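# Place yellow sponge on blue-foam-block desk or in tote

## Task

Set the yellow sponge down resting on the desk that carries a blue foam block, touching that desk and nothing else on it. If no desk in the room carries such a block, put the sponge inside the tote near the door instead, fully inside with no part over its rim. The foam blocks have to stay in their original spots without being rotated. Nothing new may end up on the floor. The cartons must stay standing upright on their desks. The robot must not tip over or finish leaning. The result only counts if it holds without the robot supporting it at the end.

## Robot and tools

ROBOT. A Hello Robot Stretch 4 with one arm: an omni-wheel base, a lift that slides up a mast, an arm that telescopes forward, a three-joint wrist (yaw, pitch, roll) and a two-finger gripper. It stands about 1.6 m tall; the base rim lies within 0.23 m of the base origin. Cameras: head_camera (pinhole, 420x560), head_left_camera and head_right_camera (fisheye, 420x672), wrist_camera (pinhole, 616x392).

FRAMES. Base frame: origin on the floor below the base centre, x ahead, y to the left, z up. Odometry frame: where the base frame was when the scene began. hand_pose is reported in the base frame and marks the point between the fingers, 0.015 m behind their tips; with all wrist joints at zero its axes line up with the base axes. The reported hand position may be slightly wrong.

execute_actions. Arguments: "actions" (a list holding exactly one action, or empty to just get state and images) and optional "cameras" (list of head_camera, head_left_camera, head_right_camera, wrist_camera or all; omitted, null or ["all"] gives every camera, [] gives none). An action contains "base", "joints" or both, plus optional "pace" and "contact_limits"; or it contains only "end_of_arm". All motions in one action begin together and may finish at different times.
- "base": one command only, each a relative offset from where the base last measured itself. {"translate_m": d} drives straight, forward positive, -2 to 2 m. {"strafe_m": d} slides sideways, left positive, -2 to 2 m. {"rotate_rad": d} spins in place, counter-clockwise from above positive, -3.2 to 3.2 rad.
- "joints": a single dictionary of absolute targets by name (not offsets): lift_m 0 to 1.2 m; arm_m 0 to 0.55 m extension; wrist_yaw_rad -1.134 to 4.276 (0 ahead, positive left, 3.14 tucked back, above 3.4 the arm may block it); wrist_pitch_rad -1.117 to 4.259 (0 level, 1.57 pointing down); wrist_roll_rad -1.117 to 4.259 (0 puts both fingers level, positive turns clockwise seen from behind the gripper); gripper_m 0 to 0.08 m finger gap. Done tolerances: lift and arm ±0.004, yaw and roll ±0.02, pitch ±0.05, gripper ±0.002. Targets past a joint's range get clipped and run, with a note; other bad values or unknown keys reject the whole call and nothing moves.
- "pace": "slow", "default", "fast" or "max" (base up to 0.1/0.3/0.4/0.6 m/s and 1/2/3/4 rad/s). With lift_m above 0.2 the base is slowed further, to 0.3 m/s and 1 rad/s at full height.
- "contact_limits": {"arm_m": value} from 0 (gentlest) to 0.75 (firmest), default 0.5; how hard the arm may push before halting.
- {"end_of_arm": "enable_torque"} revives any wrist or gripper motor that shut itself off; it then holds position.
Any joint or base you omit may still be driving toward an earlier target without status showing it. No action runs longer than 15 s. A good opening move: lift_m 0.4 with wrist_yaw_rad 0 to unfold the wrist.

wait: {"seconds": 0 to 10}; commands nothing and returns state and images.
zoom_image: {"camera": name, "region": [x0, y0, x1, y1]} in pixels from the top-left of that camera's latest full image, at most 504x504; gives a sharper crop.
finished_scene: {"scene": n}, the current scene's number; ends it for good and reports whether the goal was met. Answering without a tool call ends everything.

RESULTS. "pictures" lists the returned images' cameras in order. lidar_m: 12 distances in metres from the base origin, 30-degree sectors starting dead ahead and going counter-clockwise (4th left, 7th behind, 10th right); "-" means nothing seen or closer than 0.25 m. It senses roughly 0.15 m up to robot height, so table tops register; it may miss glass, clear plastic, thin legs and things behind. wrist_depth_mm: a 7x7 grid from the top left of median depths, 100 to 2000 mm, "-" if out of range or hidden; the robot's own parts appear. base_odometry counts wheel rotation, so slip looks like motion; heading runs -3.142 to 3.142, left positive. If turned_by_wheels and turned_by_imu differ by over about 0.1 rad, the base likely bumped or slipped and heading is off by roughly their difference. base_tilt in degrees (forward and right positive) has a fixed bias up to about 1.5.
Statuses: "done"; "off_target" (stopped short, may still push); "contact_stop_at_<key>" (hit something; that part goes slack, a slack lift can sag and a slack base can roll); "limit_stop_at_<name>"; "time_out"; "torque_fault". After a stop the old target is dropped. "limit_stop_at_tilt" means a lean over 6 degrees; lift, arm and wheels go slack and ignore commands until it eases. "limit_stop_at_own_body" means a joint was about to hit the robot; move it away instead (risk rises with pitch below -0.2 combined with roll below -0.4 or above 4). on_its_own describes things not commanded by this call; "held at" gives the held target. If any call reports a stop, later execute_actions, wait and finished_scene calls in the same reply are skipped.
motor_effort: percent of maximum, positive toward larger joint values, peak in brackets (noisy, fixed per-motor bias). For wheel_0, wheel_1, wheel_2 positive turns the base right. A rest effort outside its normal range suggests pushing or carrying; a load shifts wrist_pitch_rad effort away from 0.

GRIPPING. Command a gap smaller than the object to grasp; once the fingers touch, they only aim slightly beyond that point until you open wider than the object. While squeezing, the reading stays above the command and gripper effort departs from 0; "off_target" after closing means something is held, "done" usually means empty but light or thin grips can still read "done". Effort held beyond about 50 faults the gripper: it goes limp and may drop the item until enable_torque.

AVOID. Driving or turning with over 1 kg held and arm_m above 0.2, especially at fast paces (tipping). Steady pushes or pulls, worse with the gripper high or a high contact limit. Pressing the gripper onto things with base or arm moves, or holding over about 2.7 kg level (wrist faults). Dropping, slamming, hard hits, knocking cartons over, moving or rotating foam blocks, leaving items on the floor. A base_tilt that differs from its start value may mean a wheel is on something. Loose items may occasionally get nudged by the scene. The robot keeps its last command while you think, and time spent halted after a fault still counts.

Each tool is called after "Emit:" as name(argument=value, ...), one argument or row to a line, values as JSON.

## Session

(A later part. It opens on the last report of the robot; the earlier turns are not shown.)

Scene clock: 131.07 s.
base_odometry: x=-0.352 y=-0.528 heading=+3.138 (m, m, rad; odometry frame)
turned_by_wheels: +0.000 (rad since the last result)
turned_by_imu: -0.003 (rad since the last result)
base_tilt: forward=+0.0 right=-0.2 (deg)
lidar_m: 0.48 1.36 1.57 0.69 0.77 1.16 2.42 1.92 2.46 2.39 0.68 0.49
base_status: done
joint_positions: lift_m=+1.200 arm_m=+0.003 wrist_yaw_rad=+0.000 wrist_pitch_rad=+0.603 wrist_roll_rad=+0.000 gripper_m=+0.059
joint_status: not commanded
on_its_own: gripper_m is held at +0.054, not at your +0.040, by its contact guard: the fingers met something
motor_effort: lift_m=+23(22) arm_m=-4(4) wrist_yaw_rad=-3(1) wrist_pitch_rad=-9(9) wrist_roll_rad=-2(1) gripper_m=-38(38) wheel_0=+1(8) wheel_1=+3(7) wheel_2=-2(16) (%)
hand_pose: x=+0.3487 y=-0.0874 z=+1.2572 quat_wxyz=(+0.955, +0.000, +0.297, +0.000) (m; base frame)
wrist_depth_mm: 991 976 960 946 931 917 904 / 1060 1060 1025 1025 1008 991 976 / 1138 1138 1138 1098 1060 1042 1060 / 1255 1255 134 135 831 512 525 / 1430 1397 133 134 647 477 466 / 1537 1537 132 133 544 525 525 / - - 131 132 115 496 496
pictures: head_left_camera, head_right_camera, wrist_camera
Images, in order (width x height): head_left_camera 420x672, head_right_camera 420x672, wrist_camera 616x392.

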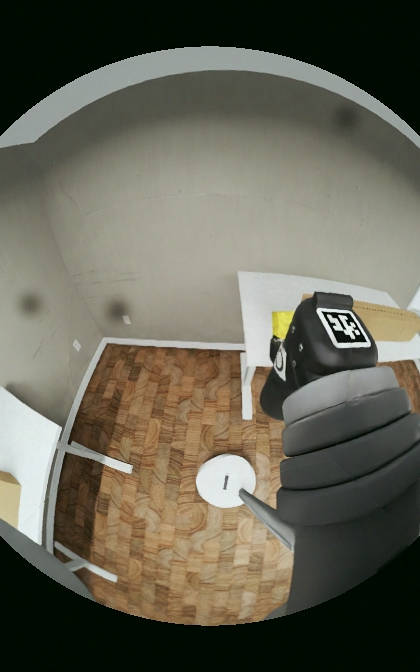

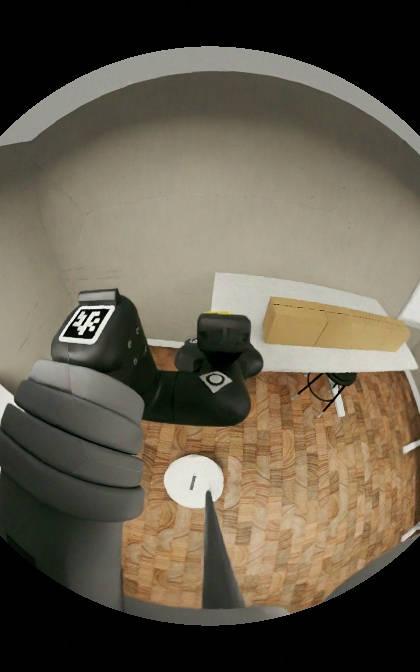

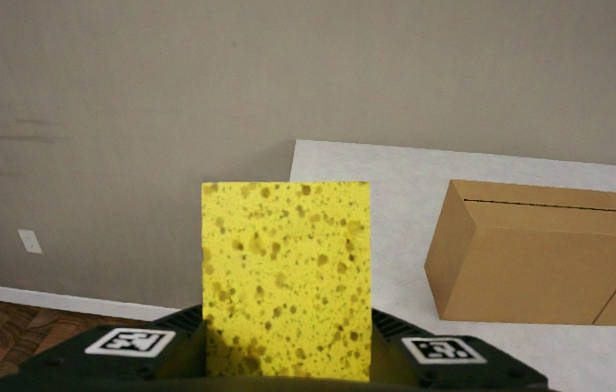

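Emit:
execute_actions(
  actions=[
    {"base":{"strafe_m":0.35},"joints":{"lift_m":0.5,"wrist_pitch_rad":1.57}},
  ],
  cameras=[],
)

Emit:
execute_actions(
  actions=[
    {"base":{"translate_m":0.8}},
  ],
  cameras=[],
)

Emit:
execute_actions(
  actions=[
    {"base":{"rotate_rad":-1.57}},
  ],
  cameras=["head_camera","head_right_camera"],
)

Scene clock: 141.07 s.
base_odometry: x=-0.353 y=-0.878 heading=+3.138 (m, m, rad; odometry frame)
turned_by_wheels: +0.000 (rad since the last result)
turned_by_imu: +0.002 (rad since the last result)
base_tilt: forward=+0.0 right=-0.2 (deg)
lidar_m: 1.30 1.37 0.36 0.36 0.40 0.59 2.40 2.04 2.82 1.81 0.69 0.62
base_status: done
joint_positions: lift_m=+0.500 arm_m=+0.003 wrist_yaw_rad=+0.000 wrist_pitch_rad=+1.570 wrist_roll_rad=+0.000 gripper_m=+0.059
joint_status: all done
on_its_own: gripper_m is held at +0.054, not at your +0.040, by its contact guard: the fingers met something
motor_effort: lift_m=+15(21) arm_m=-4(4) wrist_yaw_rad=+0(1) wrist_pitch_rad=+0(6) wrist_roll_rad=+2(1) gripper_m=-38(37) wheel_0=-1(11) wheel_1=+3(13) wheel_2=+0(0) (%)
hand_pose: x=+0.1736 y=-0.0874 z=+0.4659 quat_wxyz=(+0.707, +0.000, +0.707, +0.000) (m; base frame)
wrist_depth_mm: 615 615 621 621 627 634 603 / 603 609 615 615 627 634 640 / 597 609 615 615 627 627 634 / 597 597 134 135 615 621 634 / 597 407 133 134 615 615 621 / 585 387 132 133 603 615 621 / - - 132 132 115 615 609
pictures: none
No camera images: the call's "cameras" was empty. Leave "cameras" out to get every camera's image.

Scene clock: 145.20 s.
base_odometry: x=-1.153 y=-0.876 heading=+3.139 (m, m, rad; odometry frame)
turned_by_wheels: +0.000 (rad since the last result)
turned_by_imu: -0.003 (rad since the last result)
base_tilt: forward=+0.0 right=-0.2 (deg)
lidar_m: 0.49 0.53 0.74 1.14 0.87 0.75 3.24 3.22 0.41 0.38 0.43 0.53
base_status: done
joint_positions: lift_m=+0.500 arm_m=+0.003 wrist_yaw_rad=+0.000 wrist_pitch_rad=+1.570 wrist_roll_rad=+0.000 gripper_m=+0.059
joint_status: not commanded
on_its_own: gripper_m is held at +0.054, not at your +0.040, by its contact guard: the fingers met something
motor_effort: lift_m=+15(16) arm_m=-4(4) wrist_yaw_rad=-1(2) wrist_pitch_rad=-1(0) wrist_roll_rad=+0(1) gripper_m=-39(37) wheel_0=+3(7) wheel_1=+2(8) wheel_2=+0(11) (%)
hand_pose: x=+0.1736 y=-0.0874 z=+0.4659 quat_wxyz=(+0.707, +0.000, +0.707, +0.000) (m; base frame)
wrist_depth_mm: 609 609 597 564 539 525 492 / 603 615 615 621 627 634 634 / 597 603 609 615 621 634 603 / 597 603 134 135 621 627 597 / 591 407 133 134 609 615 591 / 580 389 132 133 609 615 585 / - - 132 132 115 615 585
pictures: none
No camera images: the call's "cameras" was empty. Leave "cameras" out to get every camera's image.

Scene clock: 147.27 s.
base_odometry: x=-1.153 y=-0.876 heading=+1.569 (m, m, rad; odometry frame)
turned_by_wheels: -1.569 (rad since the last result)
turned_by_imu: -1.597 (rad since the last result)
base_tilt: forward=+0.0 right=-0.2 (deg)
lidar_m: 0.38 0.40 0.51 0.48 0.54 0.77 1.15 0.91 0.75 1.74 2.79 0.42
base_status: done
joint_positions: lift_m=+0.500 arm_m=+0.003 wrist_yaw_rad=+0.000 wrist_pitch_rad=+1.570 wrist_roll_rad=+0.000 gripper_m=+0.059
joint_status: not commanded
on_its_own: gripper_m is held at +0.054, not at your +0.040, by its contact guard: the fingers met something
motor_effort: lift_m=+16(15) arm_m=-4(4) wrist_yaw_rad=-3(3) wrist_pitch_rad=-3(0) wrist_roll_rad=-1(0) gripper_m=-37(38) wheel_0=+3(6) wheel_1=+3(12) wheel_2=+3(7) (%)
hand_pose: x=+0.1736 y=-0.0874 z=+0.4658 quat_wxyz=(+0.707, +0.000, +0.707, +0.000) (m; base frame)
wrist_depth_mm: 597 597 591 585 591 634 647 / 597 609 615 621 627 627 640 / 591 609 615 615 621 627 634 / 597 597 134 135 615 621 634 / 591 404 133 134 615 621 627 / 591 389 132 133 609 609 621 / - - 132 132 115 609 621
pictures: head_camera, head_right_camera
Images, in order (width x height): head_camera 420x560, head_right_camera 420x672.

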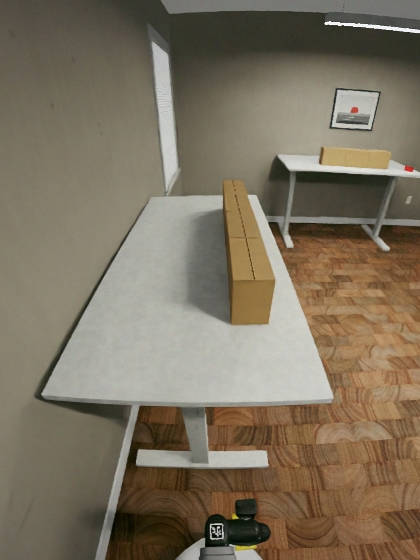

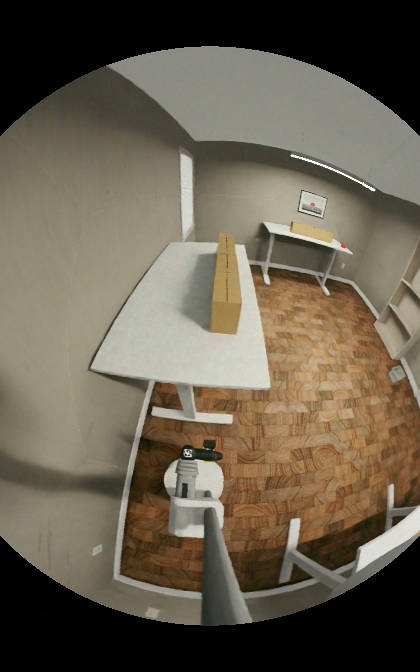

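Empty. Third desk.

Emit:
execute_actions(
  actions=[
    {"base":{"translate_m":-0.75}},
  ],
  cameras=[],
)

Emit:
execute_actions(
  actions=[
    {"base":{"rotate_rad":-1.57}},
  ],
  cameras=["head_camera"],
)

Scene clock: 155.40 s.
base_odometry: x=-1.154 y=-1.625 heading=+1.569 (m, m, rad; odometry frame)
turned_by_wheels: +0.000 (rad since the last result)
turned_by_imu: +0.006 (rad since the last result)
base_tilt: forward=+0.0 right=-0.2 (deg)
lidar_m: 1.14 0.75 0.55 0.54 0.55 0.41 0.38 0.43 0.62 0.60 0.65 3.62
base_status: done
joint_positions: lift_m=+0.500 arm_m=+0.003 wrist_yaw_rad=+0.000 wrist_pitch_rad=+1.570 wrist_roll_rad=+0.000 gripper_m=+0.059
joint_status: not commanded
on_its_own: gripper_m is held at +0.054, not at your +0.040, by its contact guard: the fingers met something
motor_effort: lift_m=+15(16) arm_m=-4(4) wrist_yaw_rad=-2(3) wrist_pitch_rad=-2(2) wrist_roll_rad=-2(4) gripper_m=-37(36) wheel_0=-2(5) wheel_1=-4(8) wheel_2=+2(16) (%)
hand_pose: x=+0.1736 y=-0.0874 z=+0.4658 quat_wxyz=(+0.707, +0.000, +0.707, +0.000) (m; base frame)
wrist_depth_mm: 609 609 621 621 634 634 640 / 603 603 615 621 627 640 634 / 603 609 615 615 621 634 634 / 591 597 134 135 621 621 627 / 591 407 133 134 615 621 621 / 591 389 132 133 615 615 627 / - - 131 133 115 615 621
pictures: none
No camera images: the call's "cameras" was empty. Leave "cameras" out to get every camera's image.

Scene clock: 157.47 s.
base_odometry: x=-1.154 y=-1.625 heading=+0.000 (m, m, rad; odometry frame)
turned_by_wheels: -1.569 (rad since the last result)
turned_by_imu: -1.597 (rad since the last result)
base_tilt: forward=+0.1 right=-0.2 (deg)
lidar_m: 0.61 0.66 3.63 1.12 0.73 0.57 0.53 0.55 0.41 0.40 0.42 0.60
base_status: done
joint_positions: lift_m=+0.500 arm_m=+0.003 wrist_yaw_rad=+0.000 wrist_pitch_rad=+1.570 wrist_roll_rad=+0.000 gripper_m=+0.059
joint_status: not commanded
on_its_own: gripper_m is held at +0.054, not at your +0.040, by its contact guard: the fingers met something
motor_effort: lift_m=+17(16) arm_m=-4(4) wrist_yaw_rad=-2(2) wrist_pitch_rad=-1(2) wrist_roll_rad=-3(2) gripper_m=-36(38) wheel_0=+3(5) wheel_1=+4(13) wheel_2=+2(10) (%)
hand_pose: x=+0.1737 y=-0.0874 z=+0.4658 quat_wxyz=(+0.707, +0.000, +0.707, +0.000) (m; base frame)
wrist_depth_mm: 609 609 615 627 627 634 492 / 603 609 609 621 627 634 492 / 603 597 609 615 621 621 484 / 591 603 134 135 621 621 473 / 597 407 133 134 615 609 459 / 585 387 132 133 609 591 445 / - - 132 132 115 500 427
pictures: head_camera
Images, in order (width x height): head_camera 420x560.

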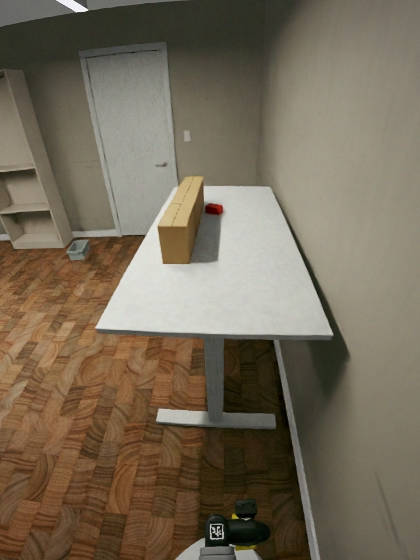

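Emit:
execute_actions(
  actions=[
    {"base":{"strafe_m":0.75},"pace":"fast"},
  ],
  cameras=[],
)

Emit:
execute_actions(
  actions=[
    {"base":{"translate_m":2.0},"pace":"fast"},
  ],
  cameras=[],
)

Emit:
execute_actions(
  actions=[
    {"base":{"strafe_m":0.93},"joints":{"arm_m":0.4},"pace":"fast"},
  ],
  cameras=["head_camera","wrist_camera"],
)

Scene clock: 172.63 s.
base_odometry: x=-1.154 y=-0.875 heading=+0.000 (m, m, rad; odometry frame)
turned_by_wheels: +0.000 (rad since the last result)
turned_by_imu: +0.003 (rad since the last result)
base_tilt: forward=+0.0 right=-0.2 (deg)
lidar_m: 1.77 2.79 0.39 0.39 0.42 0.52 0.48 0.53 0.77 1.14 0.90 0.74
base_status: done
joint_positions: lift_m=+0.500 arm_m=+0.003 wrist_yaw_rad=+0.000 wrist_pitch_rad=+1.570 wrist_roll_rad=+0.000 gripper_m=+0.059
joint_status: not commanded
on_its_own: gripper_m is held at +0.054, not at your +0.040, by its contact guard: the fingers met something
motor_effort: lift_m=+16(16) arm_m=-4(4) wrist_yaw_rad=-4(1) wrist_pitch_rad=-3(3) wrist_roll_rad=+0(1) gripper_m=-36(36) wheel_0=+1(14) wheel_1=-1(14) wheel_2=+0(0) (%)
hand_pose: x=+0.1737 y=-0.0874 z=+0.4658 quat_wxyz=(+0.707, +0.000, +0.707, +0.000) (m; base frame)
wrist_depth_mm: 609 609 615 621 634 634 647 / 609 609 615 621 621 634 634 / 597 609 615 615 627 634 634 / 591 597 134 135 621 621 634 / 591 407 133 134 615 621 627 / 585 389 132 133 609 615 621 / - - 132 132 115 615 615
pictures: none
No camera images: the call's "cameras" was empty. Leave "cameras" out to get every camera's image.

Scene clock: 178.90 s.
base_odometry: x=+0.846 y=-0.876 heading=+0.000 (m, m, rad; odometry frame)
turned_by_wheels: +0.001 (rad since the last result)
turned_by_imu: -0.009 (rad since the last result)
base_tilt: forward=+0.0 right=-0.2 (deg)
lidar_m: 1.16 1.15 1.03 2.66 2.37 1.75 2.09 0.60 0.46 0.45 0.49 1.22
base_status: done
joint_positions: lift_m=+0.500 arm_m=+0.003 wrist_yaw_rad=+0.000 wrist_pitch_rad=+1.570 wrist_roll_rad=+0.000 gripper_m=+0.059
joint_status: not commanded
on_its_own: gripper_m is held at +0.054, not at your +0.040, by its contact guard: the fingers met something
motor_effort: lift_m=+16(16) arm_m=-4(4) wrist_yaw_rad=-2(0) wrist_pitch_rad=-3(1) wrist_roll_rad=-2(1) gripper_m=-37(36) wheel_0=+1(10) wheel_1=+3(8) wheel_2=+3(12) (%)
hand_pose: x=+0.1736 y=-0.0874 z=+0.4658 quat_wxyz=(+0.707, +0.000, +0.707, +0.000) (m; base frame)
wrist_depth_mm: 615 609 615 621 634 634 640 / 603 609 609 621 627 640 640 / 603 609 609 615 621 627 640 / 597 603 134 135 609 621 627 / 591 407 133 134 615 621 627 / 585 387 132 133 603 615 627 / - - 131 132 115 615 585
pictures: none
No camera images: the call's "cameras" was empty. Leave "cameras" out to get every camera's image.

Scene clock: 182.37 s.
base_odometry: x=+0.845 y=+0.054 heading=+0.000 (m, m, rad; odometry frame)
turned_by_wheels: +0.000 (rad since the last result)
turned_by_imu: +0.002 (rad since the last result)
base_tilt: forward=+0.1 right=-0.1 (deg)
lidar_m: 0.63 1.02 1.47 1.71 1.83 1.74 1.84 2.61 1.43 1.38 1.71 1.29
base_status: done
joint_positions: lift_m=+0.500 arm_m=+0.399 wrist_yaw_rad=+0.000 wrist_pitch_rad=+1.570 wrist_roll_rad=+0.000 gripper_m=+0.059
joint_status: all done
on_its_own: gripper_m is held at +0.054, not at your +0.040, by its contact guard: the fingers met something
motor_effort: lift_m=+16(16) arm_m=+4(5) wrist_yaw_rad=-4(1) wrist_pitch_rad=+1(1) wrist_roll_rad=+1(0) gripper_m=-38(36) wheel_0=+1(13) wheel_1=+1(16) wheel_2=+0(3) (%)
hand_pose: x=+0.5704 y=-0.0874 z=+0.4658 quat_wxyz=(+0.707, +0.000, +0.707, +0.000) (m; base frame)
wrist_depth_mm: 609 609 615 609 627 634 640 / 603 609 609 615 621 627 627 / 597 603 603 603 615 627 627 / 597 597 134 135 615 627 627 / 591 597 133 134 615 621 621 / 591 591 132 133 609 609 609 / - - 132 132 115 615 615
pictures: head_camera, wrist_camera
Images, in order (width x height): head_camera 420x560, wrist_camera 616x392.

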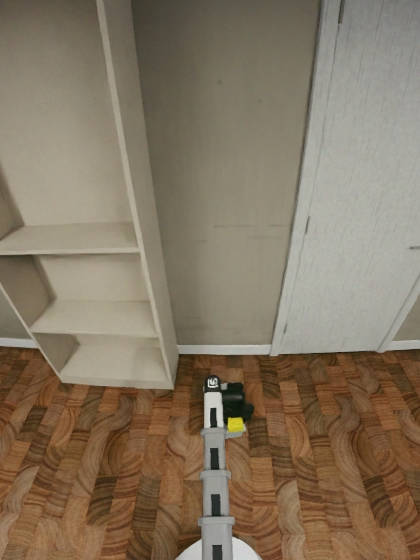

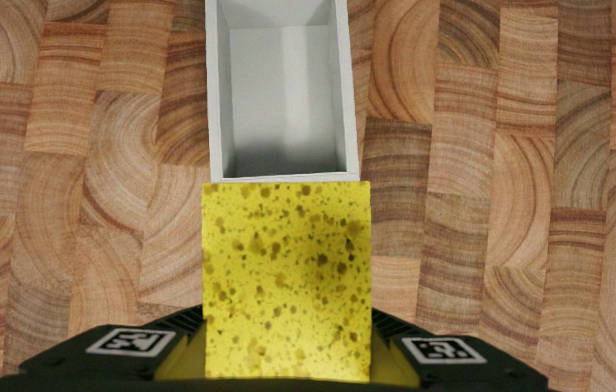

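Emit:
execute_actions(
  actions=[
    {"base":{"translate_m":0.2}},
  ],
  cameras=[],
)

Emit:
execute_actions(
  actions=[
    {"base":{"strafe_m":0.025},"joints":{"lift_m":0.26}},
  ],
  cameras=["head_camera","wrist_camera"],
)

Scene clock: 190.10 s.
base_odometry: x=+1.045 y=+0.055 heading=+0.001 (m, m, rad; odometry frame)
turned_by_wheels: +0.000 (rad since the last result)
turned_by_imu: +0.000 (rad since the last result)
base_tilt: forward=+0.1 right=-0.2 (deg)
lidar_m: 0.44 0.82 1.15 1.70 1.82 1.96 2.04 1.86 1.43 1.40 1.43 0.48
base_status: done
joint_positions: lift_m=+0.500 arm_m=+0.399 wrist_yaw_rad=+0.000 wrist_pitch_rad=+1.570 wrist_roll_rad=+0.000 gripper_m=+0.059
joint_status: not commanded
on_its_own: gripper_m is held at +0.054, not at your +0.040, by its contact guard: the fingers met something
motor_effort: lift_m=+16(16) arm_m=+4(4) wrist_yaw_rad=-2(2) wrist_pitch_rad=-2(2) wrist_roll_rad=+2(1) gripper_m=-39(36) wheel_0=+3(2) wheel_1=+4(9) wheel_2=-2(14) (%)
hand_pose: x=+0.5704 y=-0.0874 z=+0.4658 quat_wxyz=(+0.707, +0.000, +0.707, +0.000) (m; base frame)
wrist_depth_mm: 477 615 621 615 627 634 640 / 539 603 609 621 627 627 627 / 597 603 569 603 621 634 634 / 597 597 134 135 615 621 621 / 591 597 133 134 609 615 627 / 585 591 133 133 609 615 627 / - - 132 132 115 615 615
pictures: none
No camera images: the call's "cameras" was empty. Leave "cameras" out to get every camera's image.

Scene clock: 192.17 s.
base_odometry: x=+1.045 y=+0.080 heading=+0.001 (m, m, rad; odometry frame)
turned_by_wheels: +0.000 (rad since the last result)
turned_by_imu: +0.001 (rad since the last result)
base_tilt: forward=+0.0 right=-0.2 (deg)
lidar_m: 0.45 0.81 1.15 1.68 1.80 1.97 2.03 1.92 1.47 1.43 1.45 0.47
base_status: done
joint_positions: lift_m=+0.260 arm_m=+0.399 wrist_yaw_rad=+0.000 wrist_pitch_rad=+1.570 wrist_roll_rad=+0.000 gripper_m=+0.059
joint_status: all done
on_its_own: gripper_m is held at +0.054, not at your +0.040, by its contact guard: the fingers met something
motor_effort: lift_m=+15(14) arm_m=+4(4) wrist_yaw_rad=-2(3) wrist_pitch_rad=+0(3) wrist_roll_rad=-1(1) gripper_m=-38(37) wheel_0=+1(11) wheel_1=+1(9) wheel_2=+0(0) (%)
hand_pose: x=+0.5704 y=-0.0874 z=+0.2259 quat_wxyz=(+0.707, +0.000, +0.707, +0.000) (m; base frame)
wrist_depth_mm: 370 373 315 262 266 387 392 / 368 370 315 332 310 387 389 / 366 366 370 370 343 382 387 / 364 364 134 135 273 382 384 / 362 364 133 134 257 377 382 / 357 362 132 133 255 377 379 / - - 132 133 115 375 377
pictures: head_camera, wrist_camera
Images, in order (width x height): head_camera 420x560, wrist_camera 616x392.

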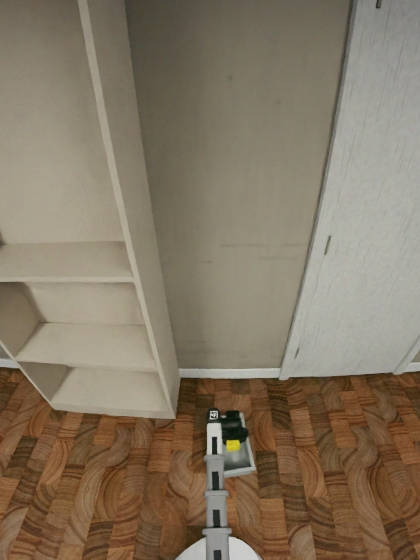

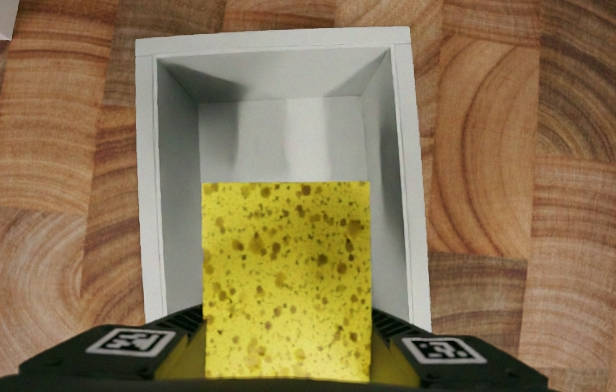

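Emit:
execute_actions(
  actions=[
    {"joints":{"wrist_roll_rad":1.55}},
  ],
  cameras=[],
)

Emit:
execute_actions(
  actions=[
    {"joints":{"lift_m":0.085},"pace":"slow"},
  ],
  cameras=["head_camera","wrist_camera"],
)

Scene clock: 199.07 s.
base_odometry: x=+1.045 y=+0.080 heading=+0.001 (m, m, rad; odometry frame)
turned_by_wheels: +0.000 (rad since the last result)
turned_by_imu: +0.001 (rad since the last result)
base_tilt: forward=+0.1 right=-0.2 (deg)
lidar_m: 0.45 0.81 1.14 1.68 1.82 1.96 2.04 1.90 1.46 1.42 1.44 0.51
base_status: not commanded
joint_positions: lift_m=+0.260 arm_m=+0.399 wrist_yaw_rad=+0.000 wrist_pitch_rad=+1.570 wrist_roll_rad=+1.550 gripper_m=+0.059
joint_status: all done
on_its_own: gripper_m is held at +0.054, not at your +0.040, by its contact guard: the fingers met something
motor_effort: lift_m=+15(14) arm_m=+4(4) wrist_yaw_rad=-1(4) wrist_pitch_rad=-2(2) wrist_roll_rad=+1(9) gripper_m=-38(38) wheel_0=+1(1) wheel_1=+1(1) wheel_2=+0(0) (%)
hand_pose: x=+0.5704 y=-0.0874 z=+0.2259 quat_wxyz=(+0.505, +0.495, +0.505, -0.494) (m; base frame)
wrist_depth_mm: 368 370 375 377 379 382 384 / 368 368 373 375 377 382 384 / 366 368 370 375 377 379 379 / 265 345 134 135 314 377 379 / 264 364 133 134 286 377 377 / 258 336 132 133 259 373 377 / - - 132 132 115 373 375
pictures: none
No camera images: the call's "cameras" was empty. Leave "cameras" out to get every camera's image.

Scene clock: 201.27 s.
base_odometry: x=+1.045 y=+0.080 heading=+0.001 (m, m, rad; odometry frame)
turned_by_wheels: +0.000 (rad since the last result)
turned_by_imu: +0.000 (rad since the last result)
base_tilt: forward=+0.1 right=-0.2 (deg)
lidar_m: 0.58 0.80 1.16 1.69 1.79 1.97 2.03 1.90 1.46 1.41 1.44 0.50
base_status: not commanded
joint_positions: lift_m=+0.085 arm_m=+0.399 wrist_yaw_rad=+0.000 wrist_pitch_rad=+1.570 wrist_roll_rad=+1.550 gripper_m=+0.059
joint_status: all done
on_its_own: gripper_m is held at +0.054, not at your +0.040, by its contact guard: the fingers met something
motor_effort: lift_m=+14(15) arm_m=+4(4) wrist_yaw_rad=+0(3) wrist_pitch_rad=-2(3) wrist_roll_rad=+3(2) gripper_m=-37(36) wheel_0=+1(1) wheel_1=+0(1) wheel_2=+0(0) (%)
hand_pose: x=+0.5704 y=-0.0874 z=+0.0509 quat_wxyz=(+0.505, +0.495, +0.505, -0.494) (m; base frame)
wrist_depth_mm: 198 - - - - - - / - - - - - - - / 135 134 141 149 156 159 134 / 192 193 134 135 197 184 139 / 191 193 133 134 196 185 140 / 190 192 132 133 196 186 144 / - - 132 132 115 153 -
pictures: head_camera, wrist_camera
Images, in order (width x height): head_camera 420x560, wrist_camera 616x392.

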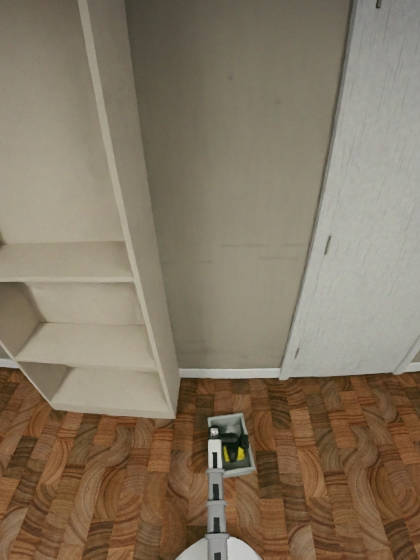

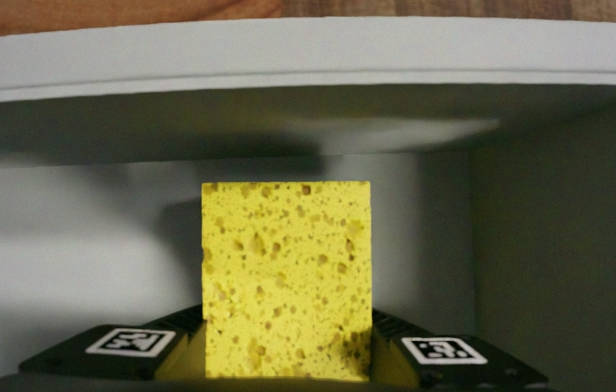

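Emit:
execute_actions(
  actions=[
    {"joints":{"lift_m":0.075},"pace":"slow"},
  ],
  cameras=[],
)

Emit:
execute_actions(
  actions=[
    {"joints":{"gripper_m":0.075}},
  ],
  cameras=[],
)

Emit:
execute_actions(
  actions=[
    {"joints":{"lift_m":0.35}},
  ],
  cameras=["wrist_camera"],
)

Emit:
finished_scene(
  scene=1,
)

Scene clock: 207.93 s.
base_odometry: x=+1.045 y=+0.080 heading=+0.001 (m, m, rad; odometry frame)
turned_by_wheels: +0.000 (rad since the last result)
turned_by_imu: +0.001 (rad since the last result)
base_tilt: forward=+0.0 right=-0.2 (deg)
lidar_m: 0.58 0.80 1.16 1.68 1.81 1.97 2.02 1.92 1.46 1.42 1.44 0.49
base_status: not commanded
joint_positions: lift_m=+0.075 arm_m=+0.399 wrist_yaw_rad=+0.000 wrist_pitch_rad=+1.570 wrist_roll_rad=+1.550 gripper_m=+0.059
joint_status: all done
on_its_own: gripper_m is held at +0.054, not at your +0.040, by its contact guard: the fingers met something
motor_effort: lift_m=+14(15) arm_m=+4(4) wrist_yaw_rad=-3(3) wrist_pitch_rad=+0(2) wrist_roll_rad=+2(0) gripper_m=-37(36) wheel_0=+1(1) wheel_1=+1(1) wheel_2=+0(0) (%)
hand_pose: x=+0.5704 y=-0.0874 z=+0.0409 quat_wxyz=(+0.505, +0.495, +0.505, -0.494) (m; base frame)
wrist_depth_mm: - - - - - - - / - - - - - - - / 135 134 141 149 156 159 134 / 182 183 134 135 187 184 138 / 182 183 133 134 186 186 140 / 181 181 132 133 186 186 144 / - - 132 132 115 153 -
pictures: none
No camera images: the call's "cameras" was empty. Leave "cameras" out to get every camera's image.

Scene clock: 208.77 s.
base_odometry: x=+1.045 y=+0.080 heading=+0.001 (m, m, rad; odometry frame)
turned_by_wheels: +0.000 (rad since the last result)
turned_by_imu: +0.000 (rad since the last result)
base_tilt: forward=+0.1 right=-0.2 (deg)
lidar_m: 0.59 0.81 1.14 1.68 1.79 1.97 2.06 1.91 1.45 1.42 1.44 0.50
base_status: not commanded
joint_positions: lift_m=+0.075 arm_m=+0.399 wrist_yaw_rad=+0.000 wrist_pitch_rad=+1.570 wrist_roll_rad=+1.550 gripper_m=+0.075
joint_status: all done
motor_effort: lift_m=+14(14) arm_m=+4(4) wrist_yaw_rad=-3(1) wrist_pitch_rad=+0(1) wrist_roll_rad=-1(1) gripper_m=+2(36) wheel_0=+1(1) wheel_1=+1(1) wheel_2=+0(0) (%)
hand_pose: x=+0.5704 y=-0.0874 z=+0.0409 quat_wxyz=(+0.505, +0.495, +0.505, -0.494) (m; base frame)
wrist_depth_mm: - - - - - - - / - - - - - - - / 135 134 141 148 156 159 134 / 182 183 184 141 187 183 139 / 181 182 140 141 186 186 140 / 180 181 139 140 186 186 144 / - - 139 140 127 - -
pictures: none
No camera images: the call's "cameras" was empty. Leave "cameras" out to get every camera's image.

Scene clock: 210.97 s.
base_odometry: x=+1.045 y=+0.080 heading=+0.001 (m, m, rad; odometry frame)
turned_by_wheels: +0.000 (rad since the last result)
turned_by_imu: +0.001 (rad since the last result)
base_tilt: forward=+0.1 right=-0.2 (deg)
lidar_m: 0.46 0.80 1.13 1.67 1.82 1.96 2.04 1.93 1.44 1.42 1.44 0.48
base_status: not commanded
joint_positions: lift_m=+0.350 arm_m=+0.399 wrist_yaw_rad=+0.000 wrist_pitch_rad=+1.570 wrist_roll_rad=+1.550 gripper_m=+0.075
joint_status: all done
motor_effort: lift_m=+24(27) arm_m=+4(4) wrist_yaw_rad=-2(3) wrist_pitch_rad=-2(0) wrist_roll_rad=+1(0) gripper_m=+2(1) wheel_0=+1(1) wheel_1=+1(1) wheel_2=+0(0) (%)
hand_pose: x=+0.5704 y=-0.0874 z=+0.3152 quat_wxyz=(+0.505, +0.495, +0.505, -0.494) (m; base frame)
wrist_depth_mm: 459 462 462 466 469 473 477 / 455 455 459 466 466 469 477 / 455 459 459 462 466 469 469 / 452 373 452 442 459 469 469 / 449 399 455 413 459 466 469 / 449 338 452 452 421 466 466 / - - 338 362 127 - 466
pictures: wrist_camera
Images, in order (width x height): wrist_camera 616x392.

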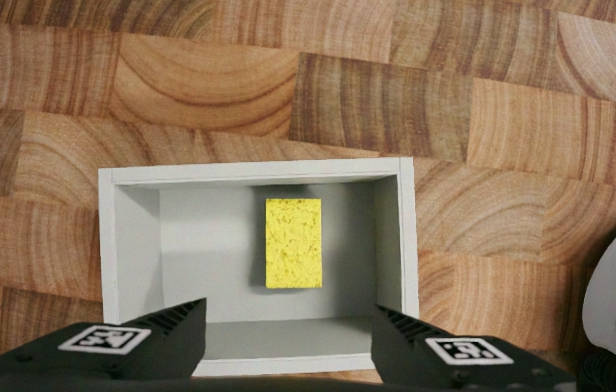

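The scene is finished: the task was done.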